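# Turn reversed plates around and reseat them in their nests

## Task

Find which of the three plates sit back to front and rotate those end for end. Every plate has to finish in its original nest, lying flat within the locators, with its well A1 at the nest corner labelled A1. It must stay there without the robot holding it. Then open the gripper and pull the arm away.

## Robot and tools

Robot: a single four-axis plate mover. It has a vertical lift, a shoulder, an elbow and a wrist yaw, and the gripper always stays level. It can only spin about the vertical axis and cannot tilt. Two fingers with rubber pads point along the gripper's +x axis and close along its y axis. The commanded point, end_effector_position, is the middle between the pads, roughly 2 to 3 cm back from the fingertips.

Scene frame: the origin is on the table surface under the arm base, and +z is up. Looking along +x, +y is to the left. Result lines report end_effector_position in metres and end_effector_quat_wxyz in this frame. At long reach the printed position can be a little off.

Plates: on a labelled plate, A1 is at the labelled short end, in the corner farther from the labelled long side. To reverse a plate, put it on the raised nest RG, regrip it from the opposite end, and then return it to its own nest.

execute_actions(actions): actions is a list of actions. Each action is a list of 1 to 15 rows, and each row lasts one control step of 1/30 s. If an action has fewer than 15 rows, its last row repeats until 15 steps are done. A row is 5 numbers, each in [-1, 1], in this order: dx, dy, dz, rz, opening.
- dx, dy, dz and rz are an offset in the gripper's own axes. They are measured from the pose measured when that action began, and every row uses that same starting point, not the row before. For the first action in a call, the start is the last pose reported in this scene.
- Scale: 1.0 equals 0.6 m of travel or 180 degrees of turn. Positive rz turns from +x toward +y.
- opening is absolute: +1 is fully open (0.140 m) and -1 is closed, which still leaves a 0.066 m gap. A full close takes at least about 0.6 s.
- An empty list changes nothing and just returns the state and images.

move(target, speed, blocking): target is a single row of 5 numbers laid out as above. It is an offset in gripper axes from the pose in the latest result that shows one, plus an absolute opening, which is sent at the start. The gripper travels a straight path lasting 0.5 to 10 s and stops at 10 s even if short. A half turn may go either way. speed is the top path speed in m/s, from 0.002 to 0.5, default 0.25. Turning is capped at twice that value in rad/s. The path does not slow for obstacles, so faster contact hits harder, and aiming farther past a surface presses harder. The arm can lag, drift or overshoot the speed, especially when it is almost straight. With blocking=false the result comes back after 0.5 s while the arm keeps moving. Until a result shows the move has ended, other moves and execute_actions are refused, so call wait or stop first. The result has a "move:" line with the ending (done, off_target, moving, held, fault) and the limits that acted, plus the distance to target. limits=paced means the pose was clipped. limits=held means a check held back some steps, and the arm may then speed up sharply.

wait(seconds): 0 to 10. The scene runs with the last command held, and the call returns early if a running move ends.

stop(): brakes a running move. Braking needs space, more at higher speed. The fingers keep moving.

zoom_image(camera, region): camera is cam_high, cam_low or cam_wrist, each 504x504. region is [x0, y0, x1, y1] in pixels, origin at the top left, no larger than 504 by 504. It returns a closer view of the latest image.

finished_scene(scene): pass the current scene number. This ends the scene for good, so call it only when all plates are seated, released and the arm is clear.

Control details: each step, the commanded pose is limited to 70 mm and 16 degrees from the measured pose. The arm then stops at that clipped pose, so a long reach needs several actions. "Hand target" shows where the controller is currently heading. Offsets always start from the measured hand pose. Repeating a small offset against something rigid adds no force, but against something that yields it keeps pushing. A "pose unreachable" line means the clearance check altered or blocked the command.

Gripping: grip_measured is the finger opening on the same -1..1 scale. Joint positions lists lift (m), shoulder, elbow, wrist yaw (rad) and the pad gap (m). To hold a plate, command about 0.04 below grip_measured, or less for a lighter grip. Pads give about 18 N each, and a fast close can squeeze harder. Readings may be off by about 1 mm, by the same amount throughout a scene.

Joint ranges: lift 0.000 to 0.550, shoulder -2.000 to 2.000, elbow -2.800 to 2.800, wrist yaw -12.566 to 12.566. Keep the elbow more than 0.4 rad from 0, or the arm may fold and fault.

Avoid these: torque faults, which stop the arm for 10 s and drop the rest of the call (load limits: lift 57 N, shoulder 8.55 N m, elbow 4.27 N m, wrist yaw 1.42 N m, including the held plate); motor overheating from long holds (MOTOR HOT warns at 85 °C, brakes apply at 100 °C); dropping, slamming or shoving plates; and anything leaving the table, which ends the scene. A held part may get an occasional brief tug. The robot keeps its last command while you are composing a reply.

Each tool is called after "Emit:" in YAML: its name, and indented under it one key for each argument.

## Session

Emit:
execute_actions:
  actions: []

Scene clock: 0.00 s.
end_effector_position=(+0.4389, -0.2160, +0.3834) grip_measured=+1.00 end_effector_quat_wxyz=(+0.643, +0.000, +0.000, +0.766)
Joint positions: [ 0.378 -0.428  2.139  0.035  0.14 ]
Motor temperatures (°C, as the motors report them): [36 26 28 28]
Hand target: +0.439, -0.216, +0.383; +0.643, +0.000, +0.000, +0.766

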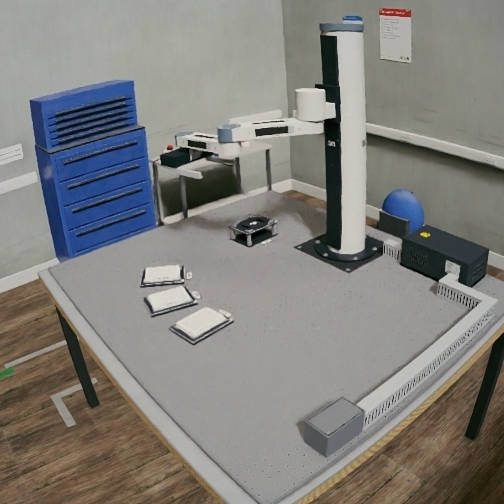

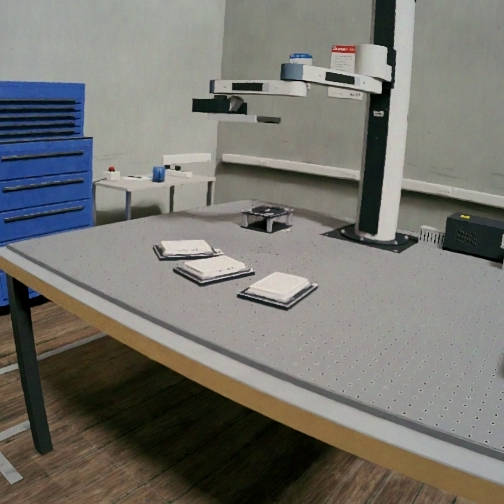

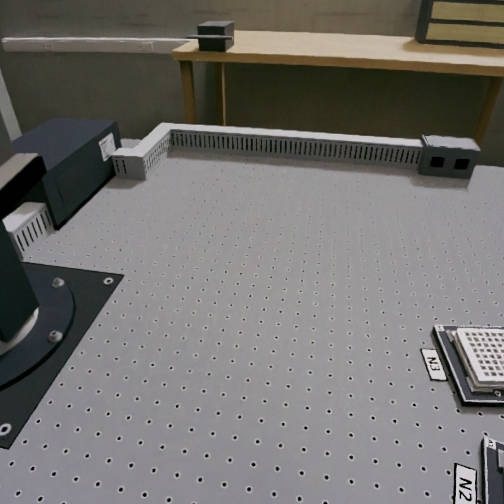

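Emit:
zoom_image:
  camera: "cam_high"
  region: [120, 200, 300, 360]

Emit:
zoom_image:
  camera: "cam_low"
  region: [140, 190, 330, 320]

Emit:
move:
  target: [0, 0, 0, -0.55, 1]
  speed: 0.4

Region (120, 200, 300, 360) of cam_high's 504x504 image, scaled by 2.800, with more detail than that image has.

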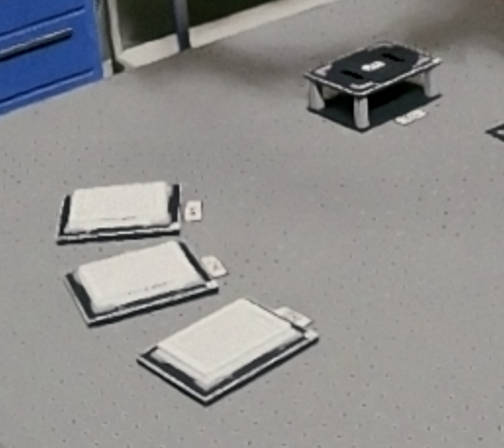

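Region (140, 190, 330, 320) of cam_low's 504x504 image, scaled by 2.653, with more detail than that image has; it fills the top 345 rows of this view, and the rest is white.

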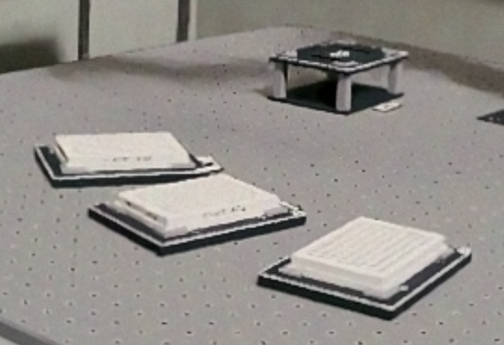

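Scene clock: 2.83 s.
end_effector_position=(+0.4388, -0.2159, +0.3834) grip_measured=+1.00 end_effector_quat_wxyz=(+1.000, +0.000, +0.000, +0.009)
Joint positions: [ 0.378 -0.123  0.997 -0.856  0.14 ]
Motor temperatures (°C, as the motors report them): [36 26 28 28]
Hand target: +0.439, -0.216, +0.383; +1.000, +0.000, +0.000, +0.009
Off the commanded pose: 0.000 m, 0 deg.
move: done

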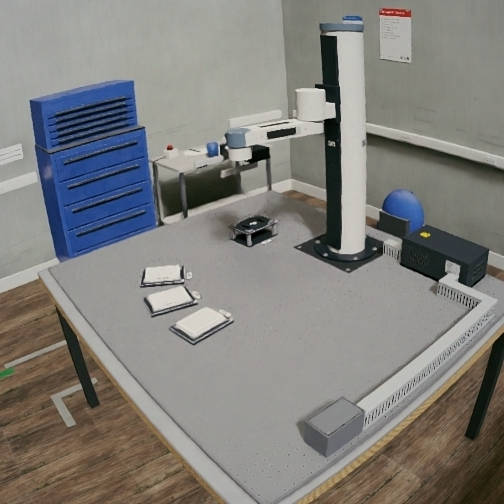

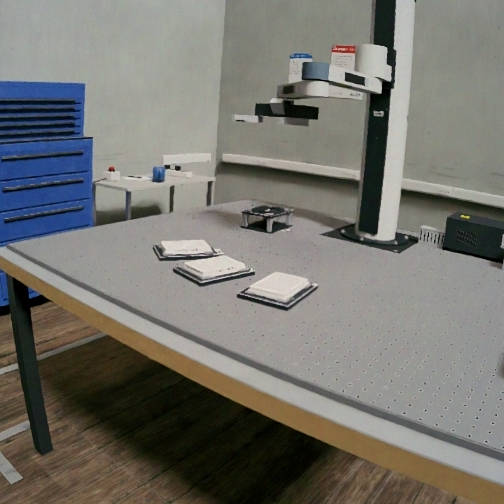

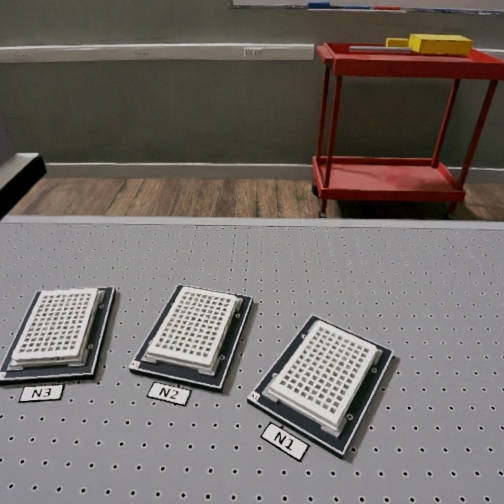

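Emit:
zoom_image:
  camera: "cam_wrist"
  region: [0, 260, 420, 480]

Region (0, 260, 420, 480) of cam_wrist's 504x504 image, scaled by 1.200, with more detail than that image has; it fills the top 264 rows of this view, and the rest is white.

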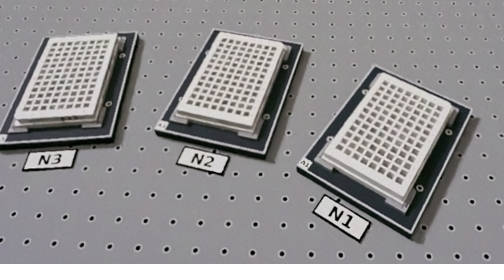

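Emit:
move:
  target: [0.1, 0, -0.3, -0.12, 1]
  speed: 0.3

Scene clock: 4.40 s.
end_effector_position=(+0.4989, -0.2147, +0.2033) grip_measured=+1.00 end_effector_quat_wxyz=(+0.984, +0.000, +0.000, -0.178)
Joint positions: [ 0.198  0.218  1.011 -1.586  0.14 ]
Motor temperatures (°C, as the motors report them): [36 26 28 28]
Hand target: +0.499, -0.215, +0.203; +0.984, +0.000, +0.000, -0.179
Off the commanded pose: 0.000 m, 0 deg.
move: done

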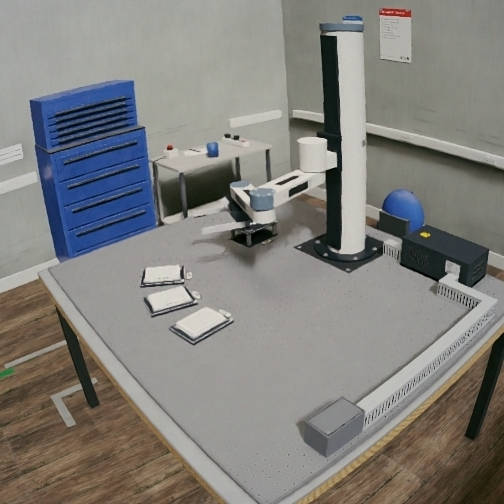

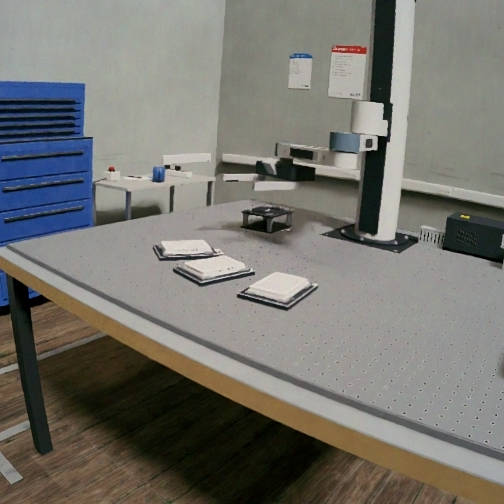

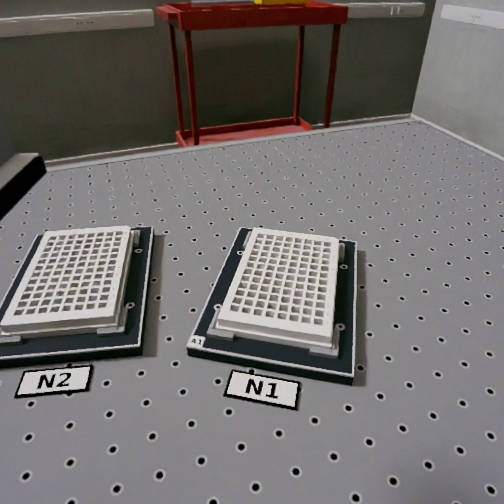

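Emit:
move:
  target: [0.05, 0.0, -0.12, -0.065, -1]
  speed: 0.3

Scene clock: 5.47 s.
end_effector_position=(+0.5271, -0.2251, +0.1313) grip_measured=-1.00 end_effector_quat_wxyz=(+0.961, +0.000, +0.000, -0.277)
Joint positions: [ 0.126  0.317  1.118 -1.997  0.066]
Motor temperatures (°C, as the motors report them): [36 26 28 28]
Hand target: +0.527, -0.225, +0.131; +0.961, +0.000, +0.000, -0.278
Off the commanded pose: 0.000 m, 0 deg.
move: done

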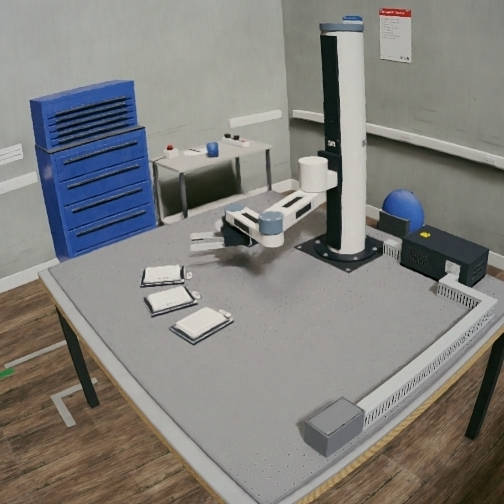

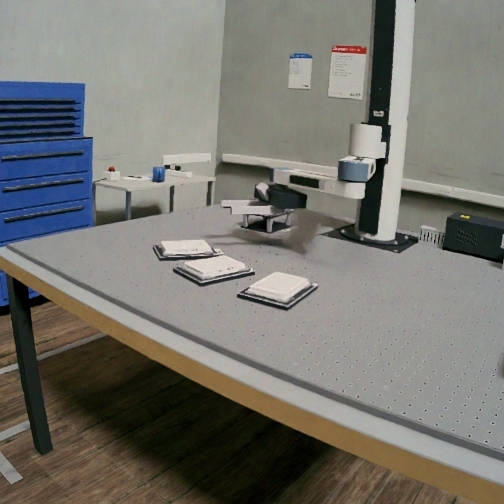

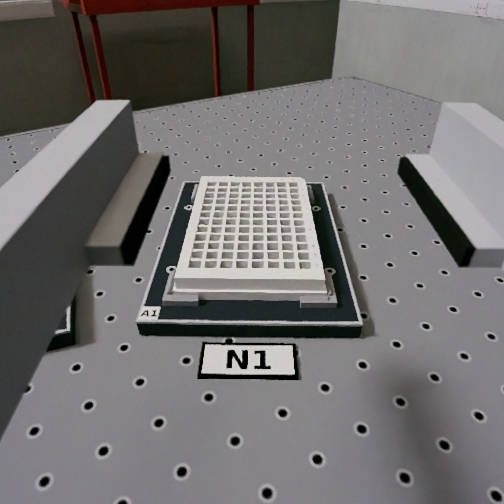

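Emit:
move:
  target: [0.2, 0.015, -0.12, 0, 0.0]
  speed: 0.2

Scene clock: 6.77 s.
end_effector_position=(+0.6336, -0.2813, +0.0592) grip_measured=+0.00 end_effector_quat_wxyz=(+0.961, +0.000, +0.000, -0.277)
Joint positions: [ 0.054  0.09   1.738 -2.39   0.103]
Motor temperatures (°C, as the motors report them): [36 26 28 28]
Hand target: +0.634, -0.281, +0.059; +0.961, +0.000, +0.000, -0.277
Off the commanded pose: 0.000 m, 0 deg.
move: done

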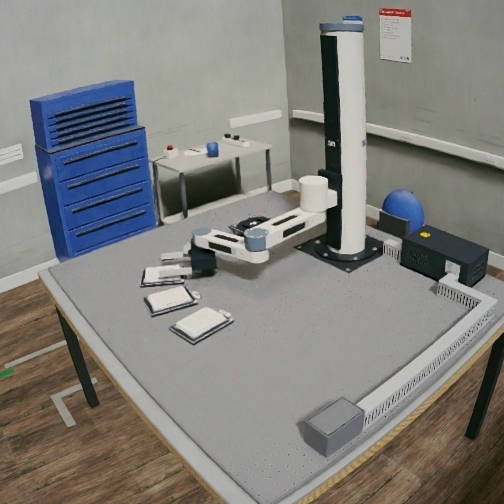

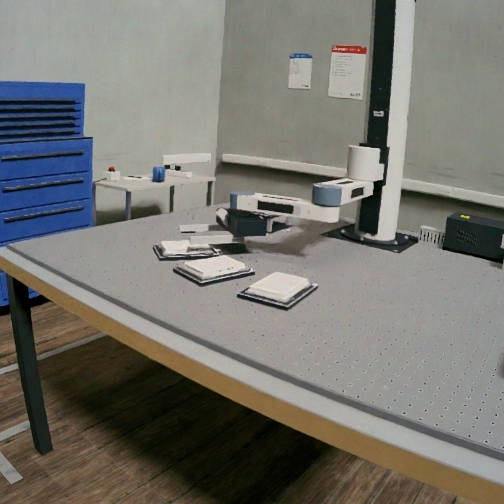

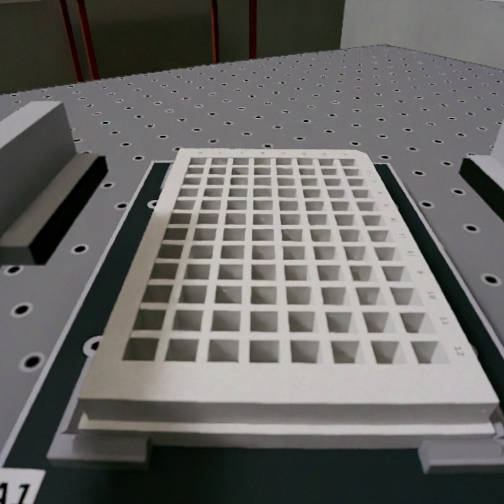

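Emit:
move:
  target: [0.036, 0, -0.035, 0, 0.0]
  speed: 0.1

Emit:
zoom_image:
  camera: "cam_low"
  region: [140, 200, 280, 290]

Scene clock: 7.83 s.
end_effector_position=(+0.6519, -0.2927, +0.0382) grip_measured=+0.00 end_effector_quat_wxyz=(+0.961, +0.000, +0.000, -0.277)
Joint positions: [ 0.033  0.031  1.873 -2.464  0.103]
Motor temperatures (°C, as the motors report them): [36 26 28 28]
Hand target: +0.652, -0.293, +0.038; +0.961, +0.000, +0.000, -0.277
Off the commanded pose: 0.000 m, 0 deg.
move: done

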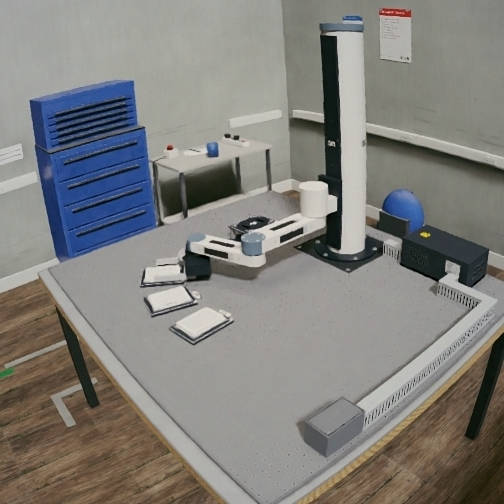

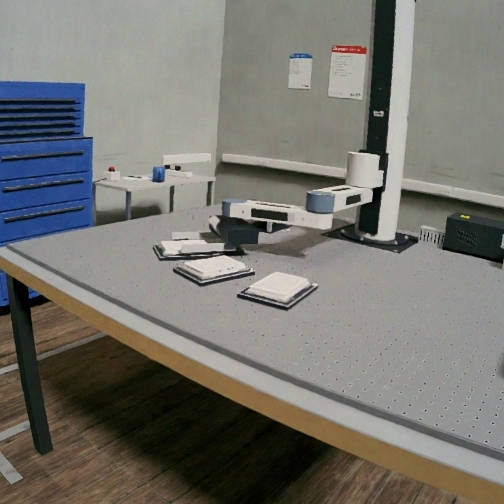

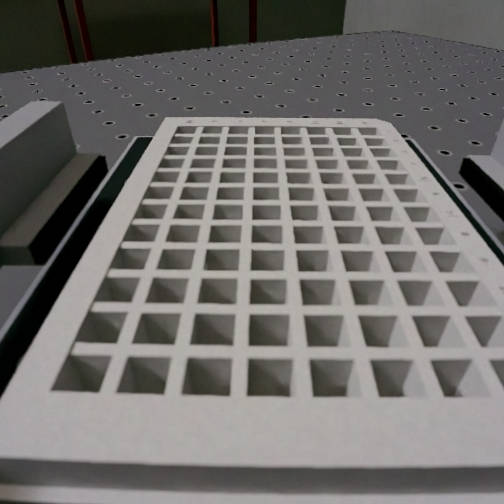

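Region (140, 200, 280, 290) of cam_low's 504x504 image, scaled by 3.600, with more detail than that image has; it fills the top 324 rows of this view, and the rest is white.

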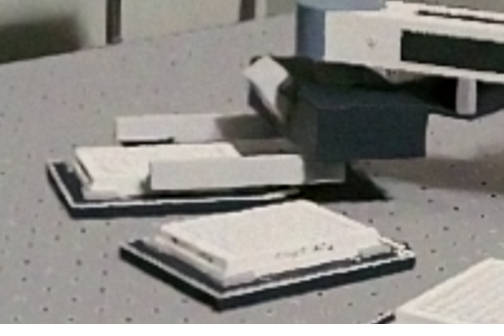

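Emit:
move:
  target: [0.0, 0, -0.015, 0, 0.0]
  speed: 0.05

Emit:
zoom_image:
  camera: "cam_low"
  region: [140, 200, 280, 290]

Scene clock: 8.83 s.
end_effector_position=(+0.6519, -0.2927, +0.0291) grip_measured=+0.00 end_effector_quat_wxyz=(+0.961, +0.000, +0.000, -0.277)
Joint positions: [ 0.024  0.031  1.873 -2.464  0.103]
Motor temperatures (°C, as the motors report them): [36 26 28 28]
Hand target: +0.652, -0.293, +0.029; +0.961, +0.000, +0.000, -0.277
Off the commanded pose: 0.000 m, 0 deg.
move: done

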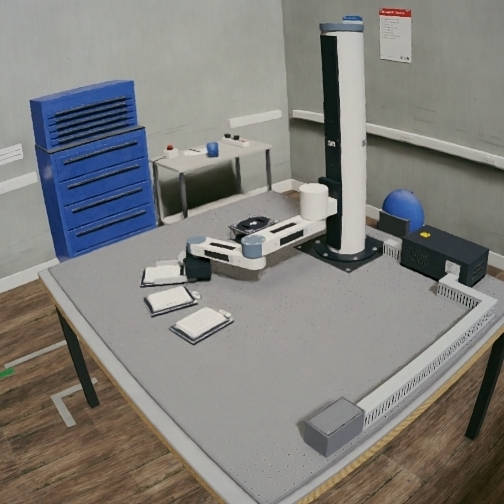

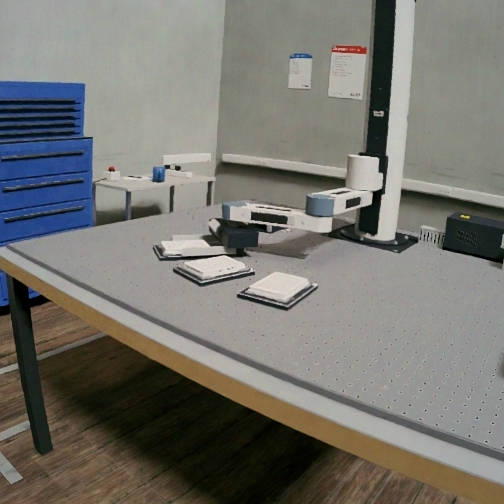

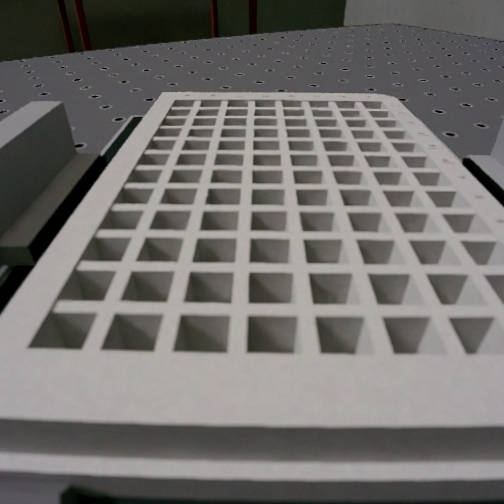

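Region (140, 200, 280, 290) of cam_low's 504x504 image, scaled by 3.600, with more detail than that image has; it fills the top 324 rows of this view, and the rest is white.

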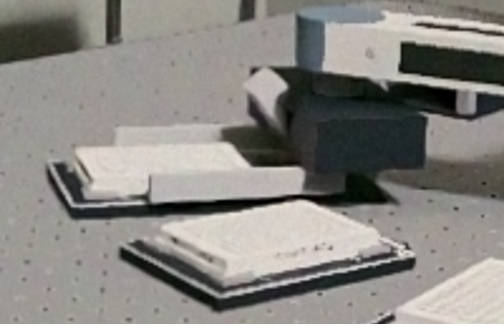

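Emit:
move:
  target: [0.0, 0, -0.008, 0, -0.3]
  speed: 0.02

Emit:
zoom_image:
  camera: "cam_high"
  region: [130, 230, 250, 320]

Emit:
zoom_image:
  camera: "cam_low"
  region: [140, 200, 280, 290]

Scene clock: 19.77 s.
end_effector_position=(+0.6518, -0.2927, +0.0267) grip_measured=-0.30 end_effector_quat_wxyz=(+0.961, +0.000, +0.000, -0.277)
Joint positions: [ 0.022  0.031  1.873 -2.464  0.092]
Motor temperatures (°C, as the motors report them): [36 26 28 28]
Hand target: +0.652, -0.293, +0.026; +0.961, +0.000, +0.000, -0.277
Off the commanded pose: 0.002 m, 0 deg.
TORQUE FAULT: the external load on joint 1 (lift) reached its load limit, and the arm stopped for 10 seconds. That time counts as 20 of the actions that you can send in this scene. The arm's remaining commands of this call were not run. The arm holds where it stopped, with its grip as last carried out, and accepts commands again: back off and push less far. The arm stops again, at the same cost, whenever a joint's load reaches its limit.
move: fault

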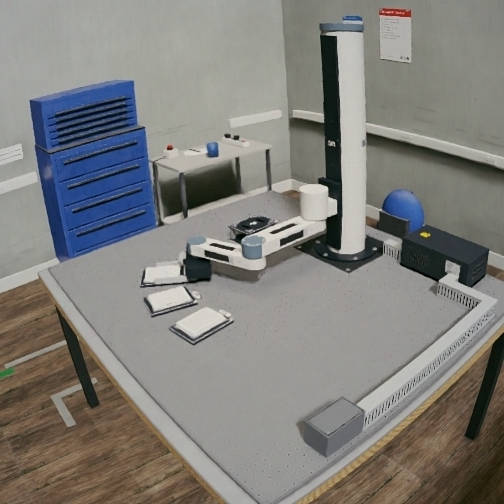

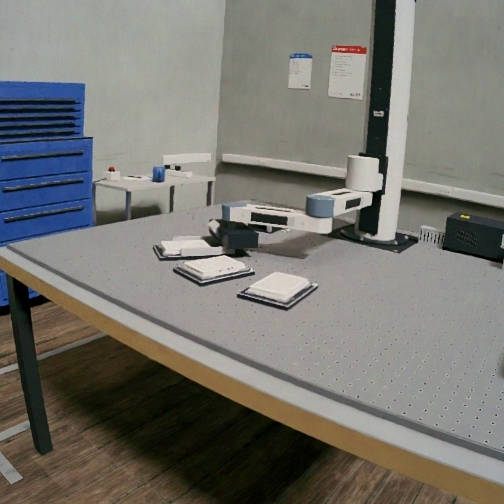

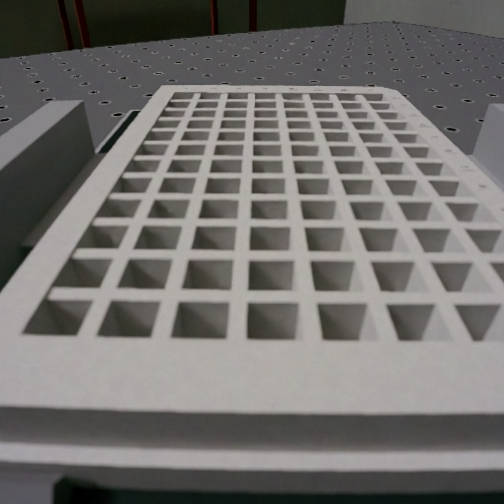

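Region (130, 230, 250, 320) of cam_high's 504x504 image, scaled by 4.200, with more detail than that image has; it fills the top 378 rows of this view, and the rest is white.

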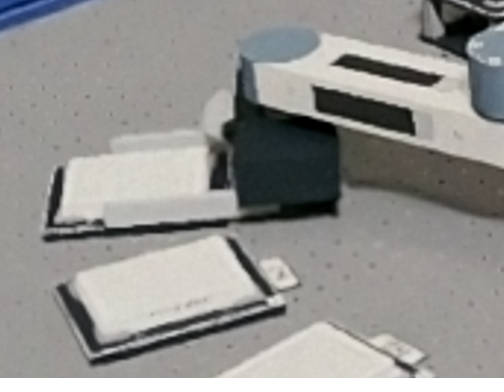

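Region (140, 200, 280, 290) of cam_low's 504x504 image, scaled by 3.600, with more detail than that image has; it fills the top 324 rows of this view, and the rest is white.

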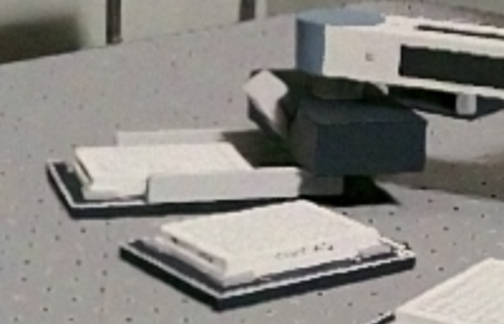

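Emit:
execute_actions:
  actions:
    - [[0,0,0.007,0,-0.3]]
    - [[0,0,0,0,-0.4],[0,0,0,0,-0.42],[0,0,0,0,-0.44],[0,0,0,0,-0.46],[0,0,0,0,-0.48],[0,0,0,0,-0.5],[0,0,0,0,-0.52],[0,0,0,0,-0.54],[0,0,0,0,-0.56]]

Scene clock: 20.93 s.
end_effector_position=(+0.6525, -0.2919, +0.0310) grip_measured=-0.48 end_effector_quat_wxyz=(+0.961, +0.000, +0.000, -0.275)
Joint positions: [ 0.026  0.031  1.874 -2.463  0.085]
Motor temperatures (°C, as the motors report them): [36 26 28 28]
Hand target: +0.652, -0.293, +0.031; +0.961, +0.000, +0.000, -0.277
Off the commanded pose: 0.001 m, 0 deg.

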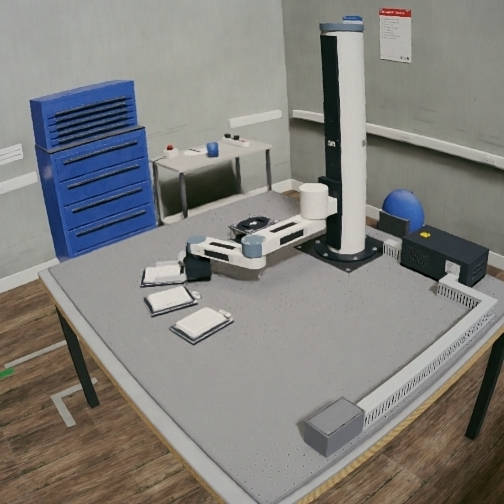

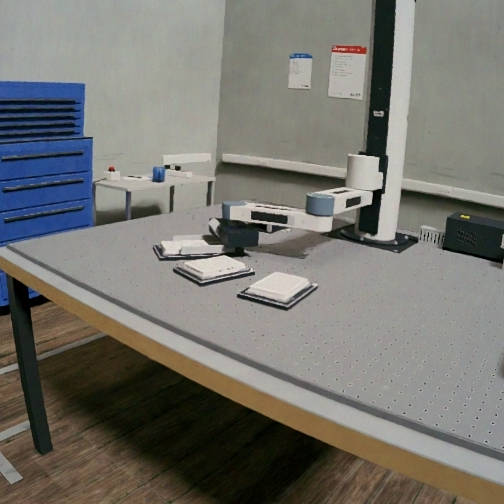

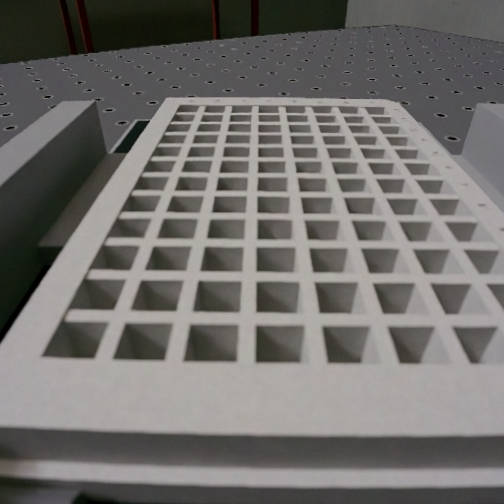

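Emit:
execute_actions:
  actions:
    - [[0,0.002,0,0,-0.56]]
    - [[0,0,0,0,-0.58]]

Scene clock: 22.03 s.
end_effector_position=(+0.6526, -0.2915, +0.0310) grip_measured=-0.48 end_effector_quat_wxyz=(+0.961, +0.000, +0.000, -0.277)
Joint positions: [ 0.026  0.034  1.873 -2.467  0.085]
Motor temperatures (°C, as the motors report them): [36 26 29 28]
Hand target: +0.653, -0.291, +0.031; +0.961, +0.000, +0.000, -0.276
Off the commanded pose: 0.000 m, 0 deg.

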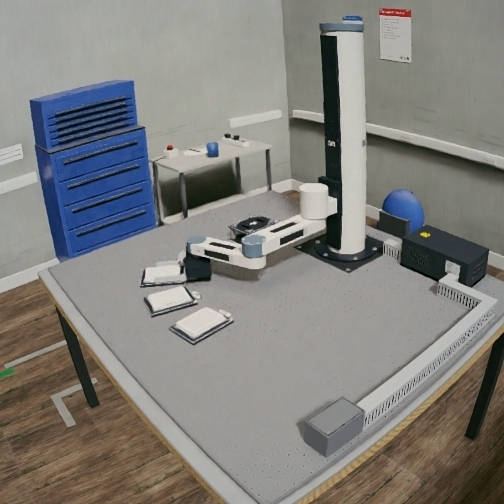

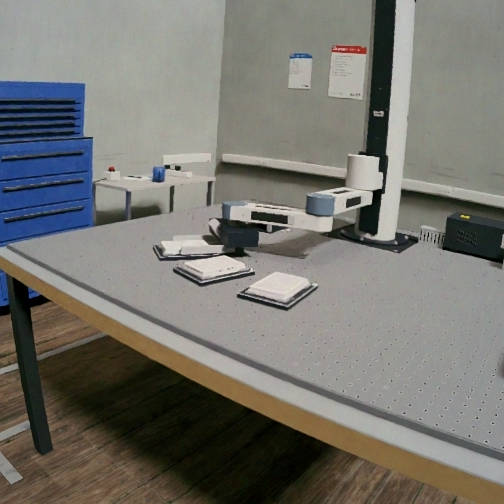

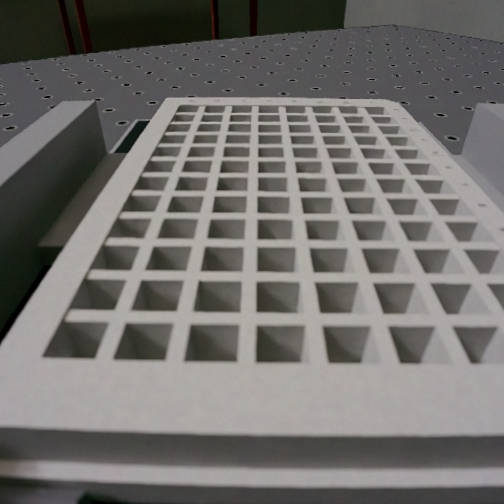

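Emit:
execute_actions:
  actions:
    - [[0,0,0,0,0]]
    - [[0,0,0.1,0,0]]

Emit:
move:
  target: [-0.24, -0.2, 0.2, -0.8, -1]
  speed: 0.45

Scene clock: 23.23 s.
end_effector_position=(+0.6526, -0.2915, +0.0910) grip_measured=+0.00 end_effector_quat_wxyz=(+0.961, +0.000, +0.000, -0.277)
Joint positions: [ 0.086  0.034  1.873 -2.467  0.103]
Motor temperatures (°C, as the motors report them): [36 26 29 28]
Hand target: +0.653, -0.292, +0.091; +0.961, +0.000, +0.000, -0.277
Off the commanded pose: 0.000 m, 0 deg.

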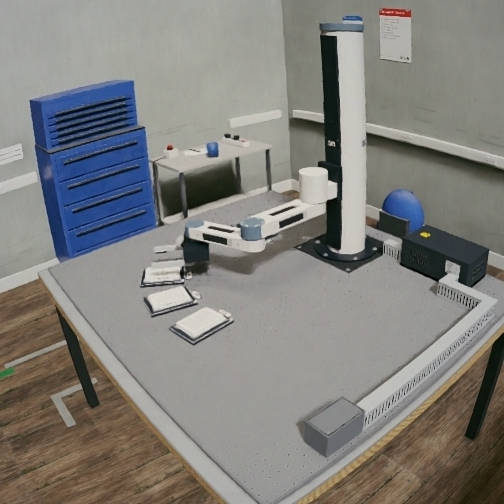

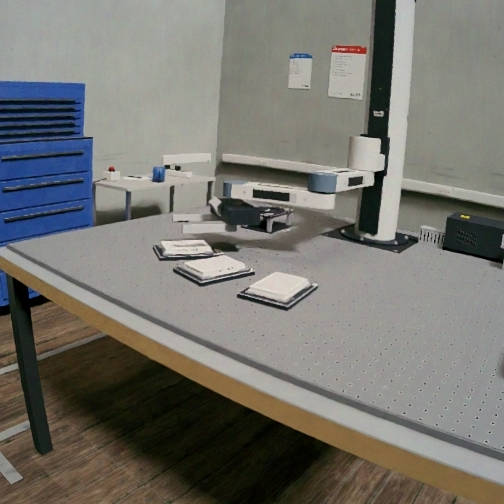

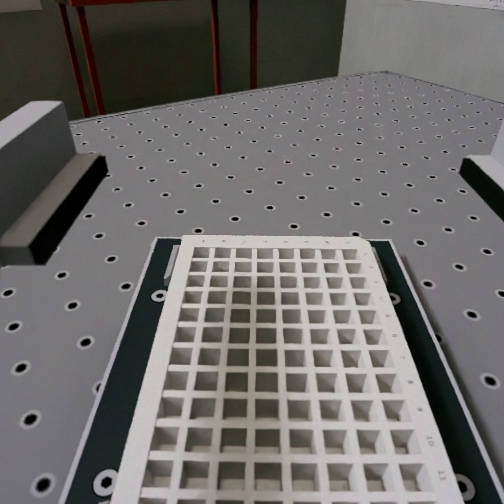

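Scene clock: 26.43 s.
end_effector_position=(+0.4658, -0.3161, +0.2110) grip_measured=-1.00 end_effector_quat_wxyz=(-0.118, -0.000, -0.000, +0.993)
Joint positions: [ 0.206 -0.428  2.799 -5.277  0.066]
Motor temperatures (°C, as the motors report them): [36 26 28 28]
Hand target: +0.466, -0.316, +0.211; -0.118, -0.000, -0.000, +0.993
Off the commanded pose: 0.001 m, 10 deg.
joint sent to its limit — the command would take joint 3 (elbow) past its upper limit, so that joint was sent only as far as its limit.
move: off_target

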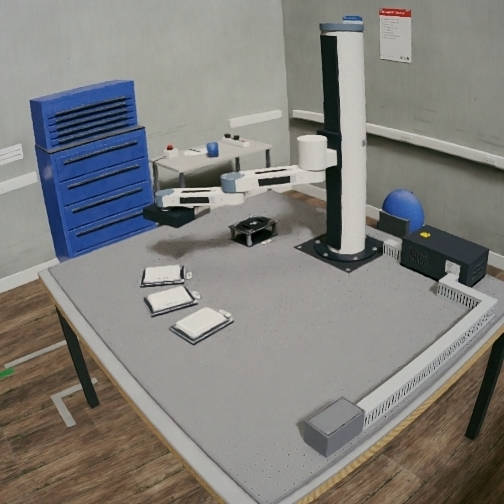

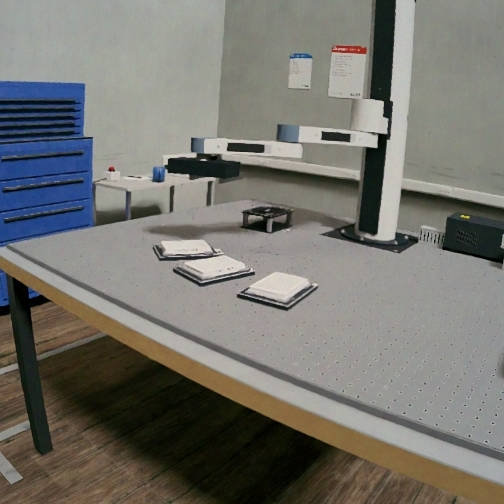

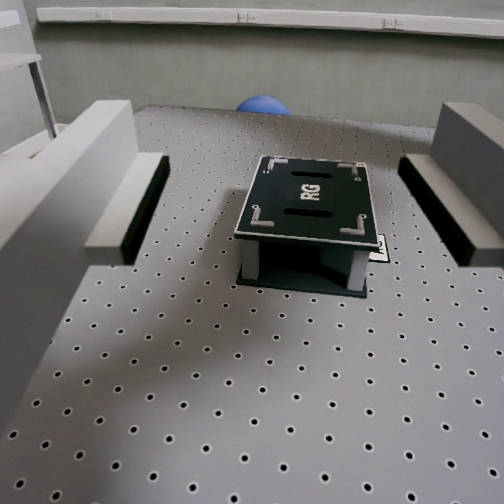

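Emit:
move:
  target: [0.237, -0.047, -0.08, -0.055, -1]
  speed: 0.3

Scene clock: 27.57 s.
end_effector_position=(+0.3208, -0.3219, +0.1630) grip_measured=-1.00 end_effector_quat_wxyz=(-0.031, -0.000, -0.000, +1.000)
Joint positions: [ 0.158 -0.266  1.901 -4.714  0.066]
Motor temperatures (°C, as the motors report them): [36 26 29 28]
Hand target: +0.321, -0.322, +0.163; -0.032, -0.000, -0.000, +0.999
Off the commanded pose: 0.000 m, 0 deg.
move: done

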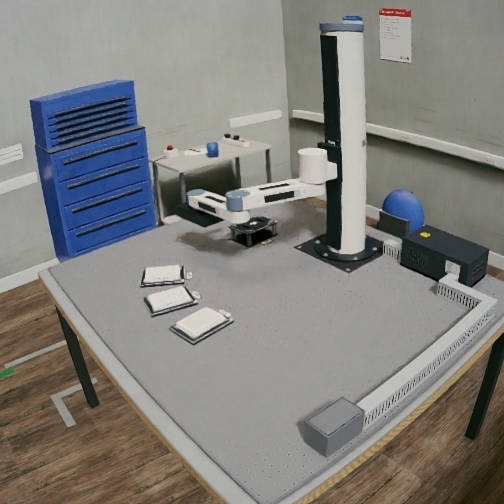

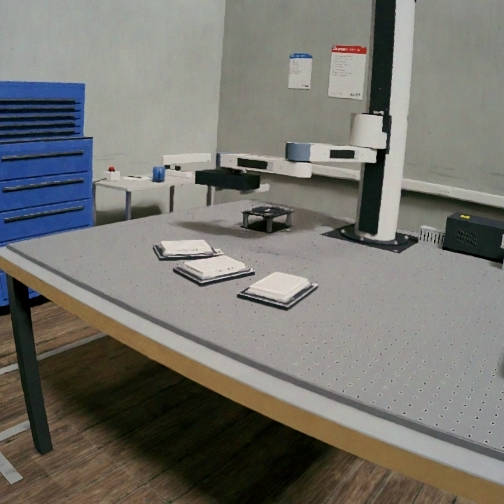

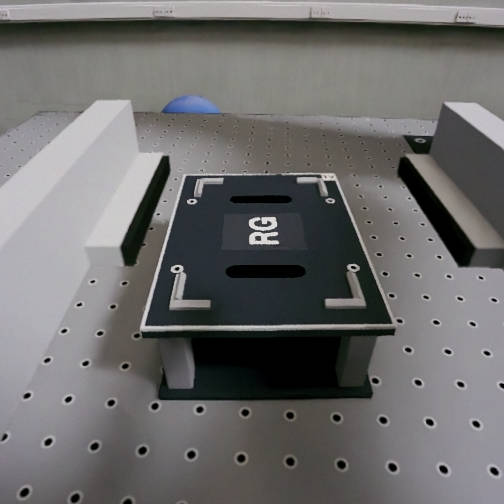

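Emit:
move:
  target: [0.2017, 0.004, -0.0433, 0.006, 0]
  speed: 0.25

Scene clock: 29.00 s.
end_effector_position=(+0.2001, -0.3318, +0.1370) grip_measured=+0.00 end_effector_quat_wxyz=(-0.040, -0.000, -0.000, +0.999)
Joint positions: [ 0.132 -0.368  1.525 -4.218  0.103]
Motor temperatures (°C, as the motors report them): [36 26 29 28]
Hand target: +0.200, -0.332, +0.137; -0.041, -0.000, -0.000, +0.999
Off the commanded pose: 0.000 m, 0 deg.
move: done

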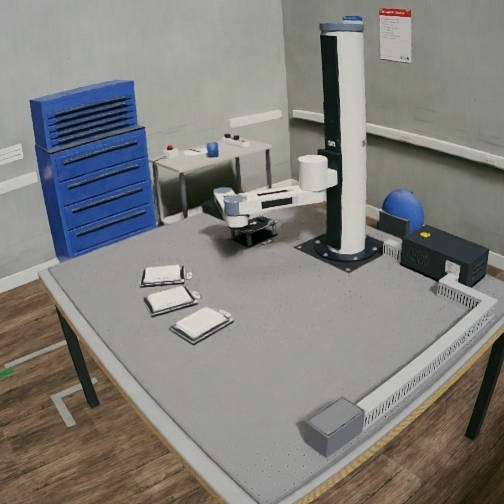

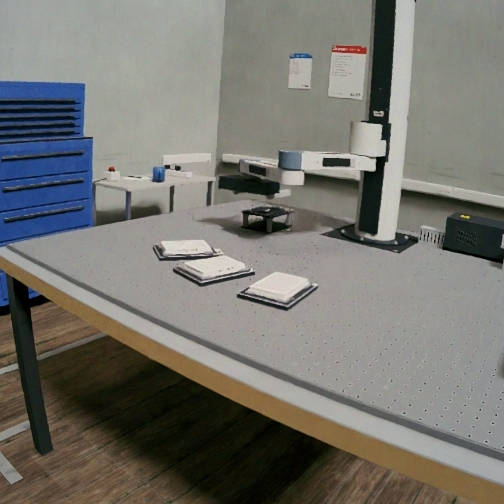

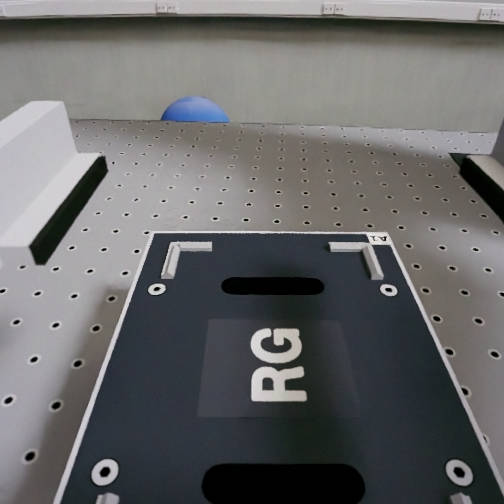

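Emit:
move:
  target: [0.005, 0.0013, 0.0028, 0.002, 0]
  speed: 0.1

Scene clock: 29.90 s.
end_effector_position=(+0.1972, -0.3328, +0.1386) grip_measured=+0.00 end_effector_quat_wxyz=(-0.043, -0.000, -0.000, +0.999)
Joint positions: [ 0.134 -0.373  1.519 -4.201  0.103]
Motor temperatures (°C, as the motors report them): [36 26 29 28]
Hand target: +0.197, -0.333, +0.139; -0.043, -0.000, -0.000, +0.999
Off the commanded pose: 0.000 m, 0 deg.
move: done

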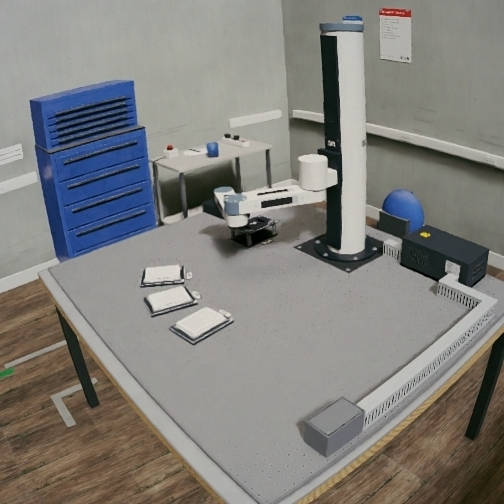

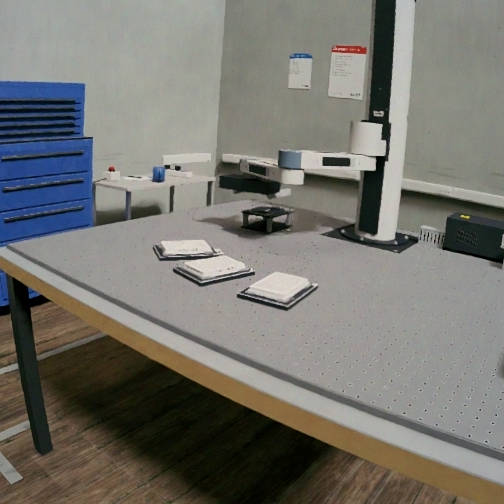

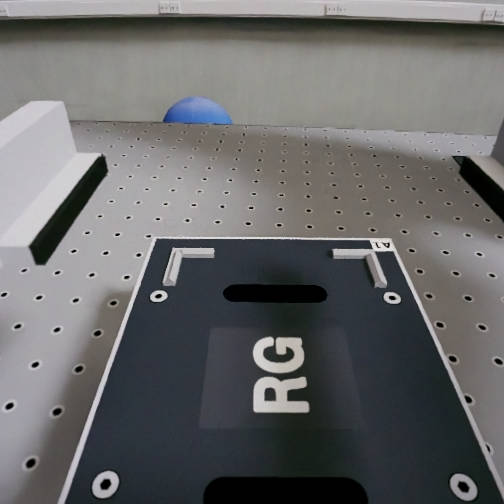

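Emit:
move:
  target: [-0.762, -0.0026, -0.0793, 0.7942, 0]
  speed: 0.45

Scene clock: 33.30 s.
end_effector_position=(+0.6525, -0.2917, +0.0910) grip_measured=+0.00 end_effector_quat_wxyz=(+0.961, +0.000, +0.000, -0.276)
Joint positions: [ 0.086  0.033  1.873 -2.466  0.103]
Motor temperatures (°C, as the motors report them): [36 26 29 28]
Hand target: +0.653, -0.292, +0.091; +0.961, +0.000, +0.000, -0.276
Off the commanded pose: 0.000 m, 0 deg.
move: done

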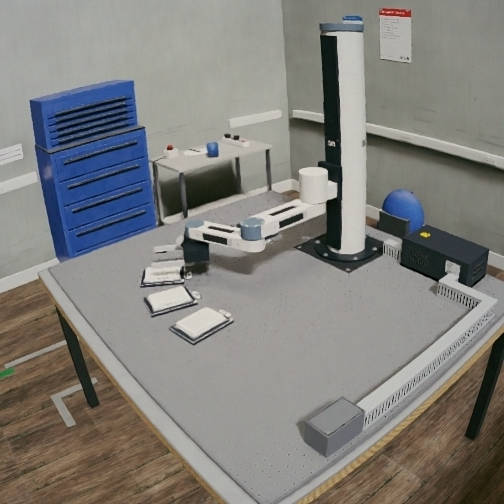

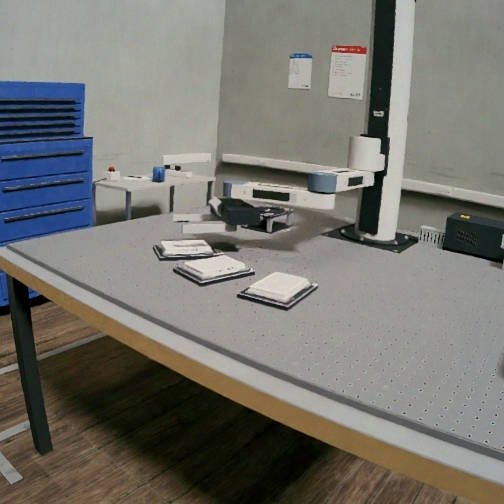

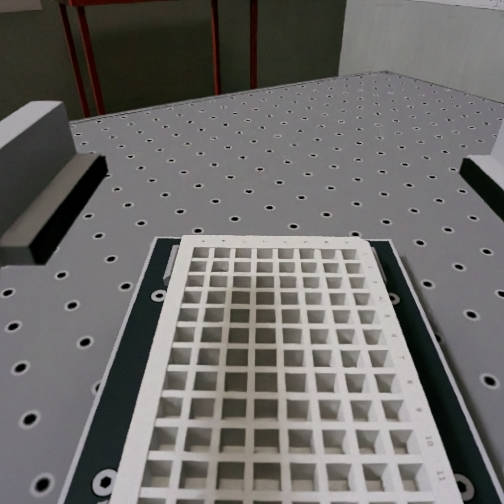

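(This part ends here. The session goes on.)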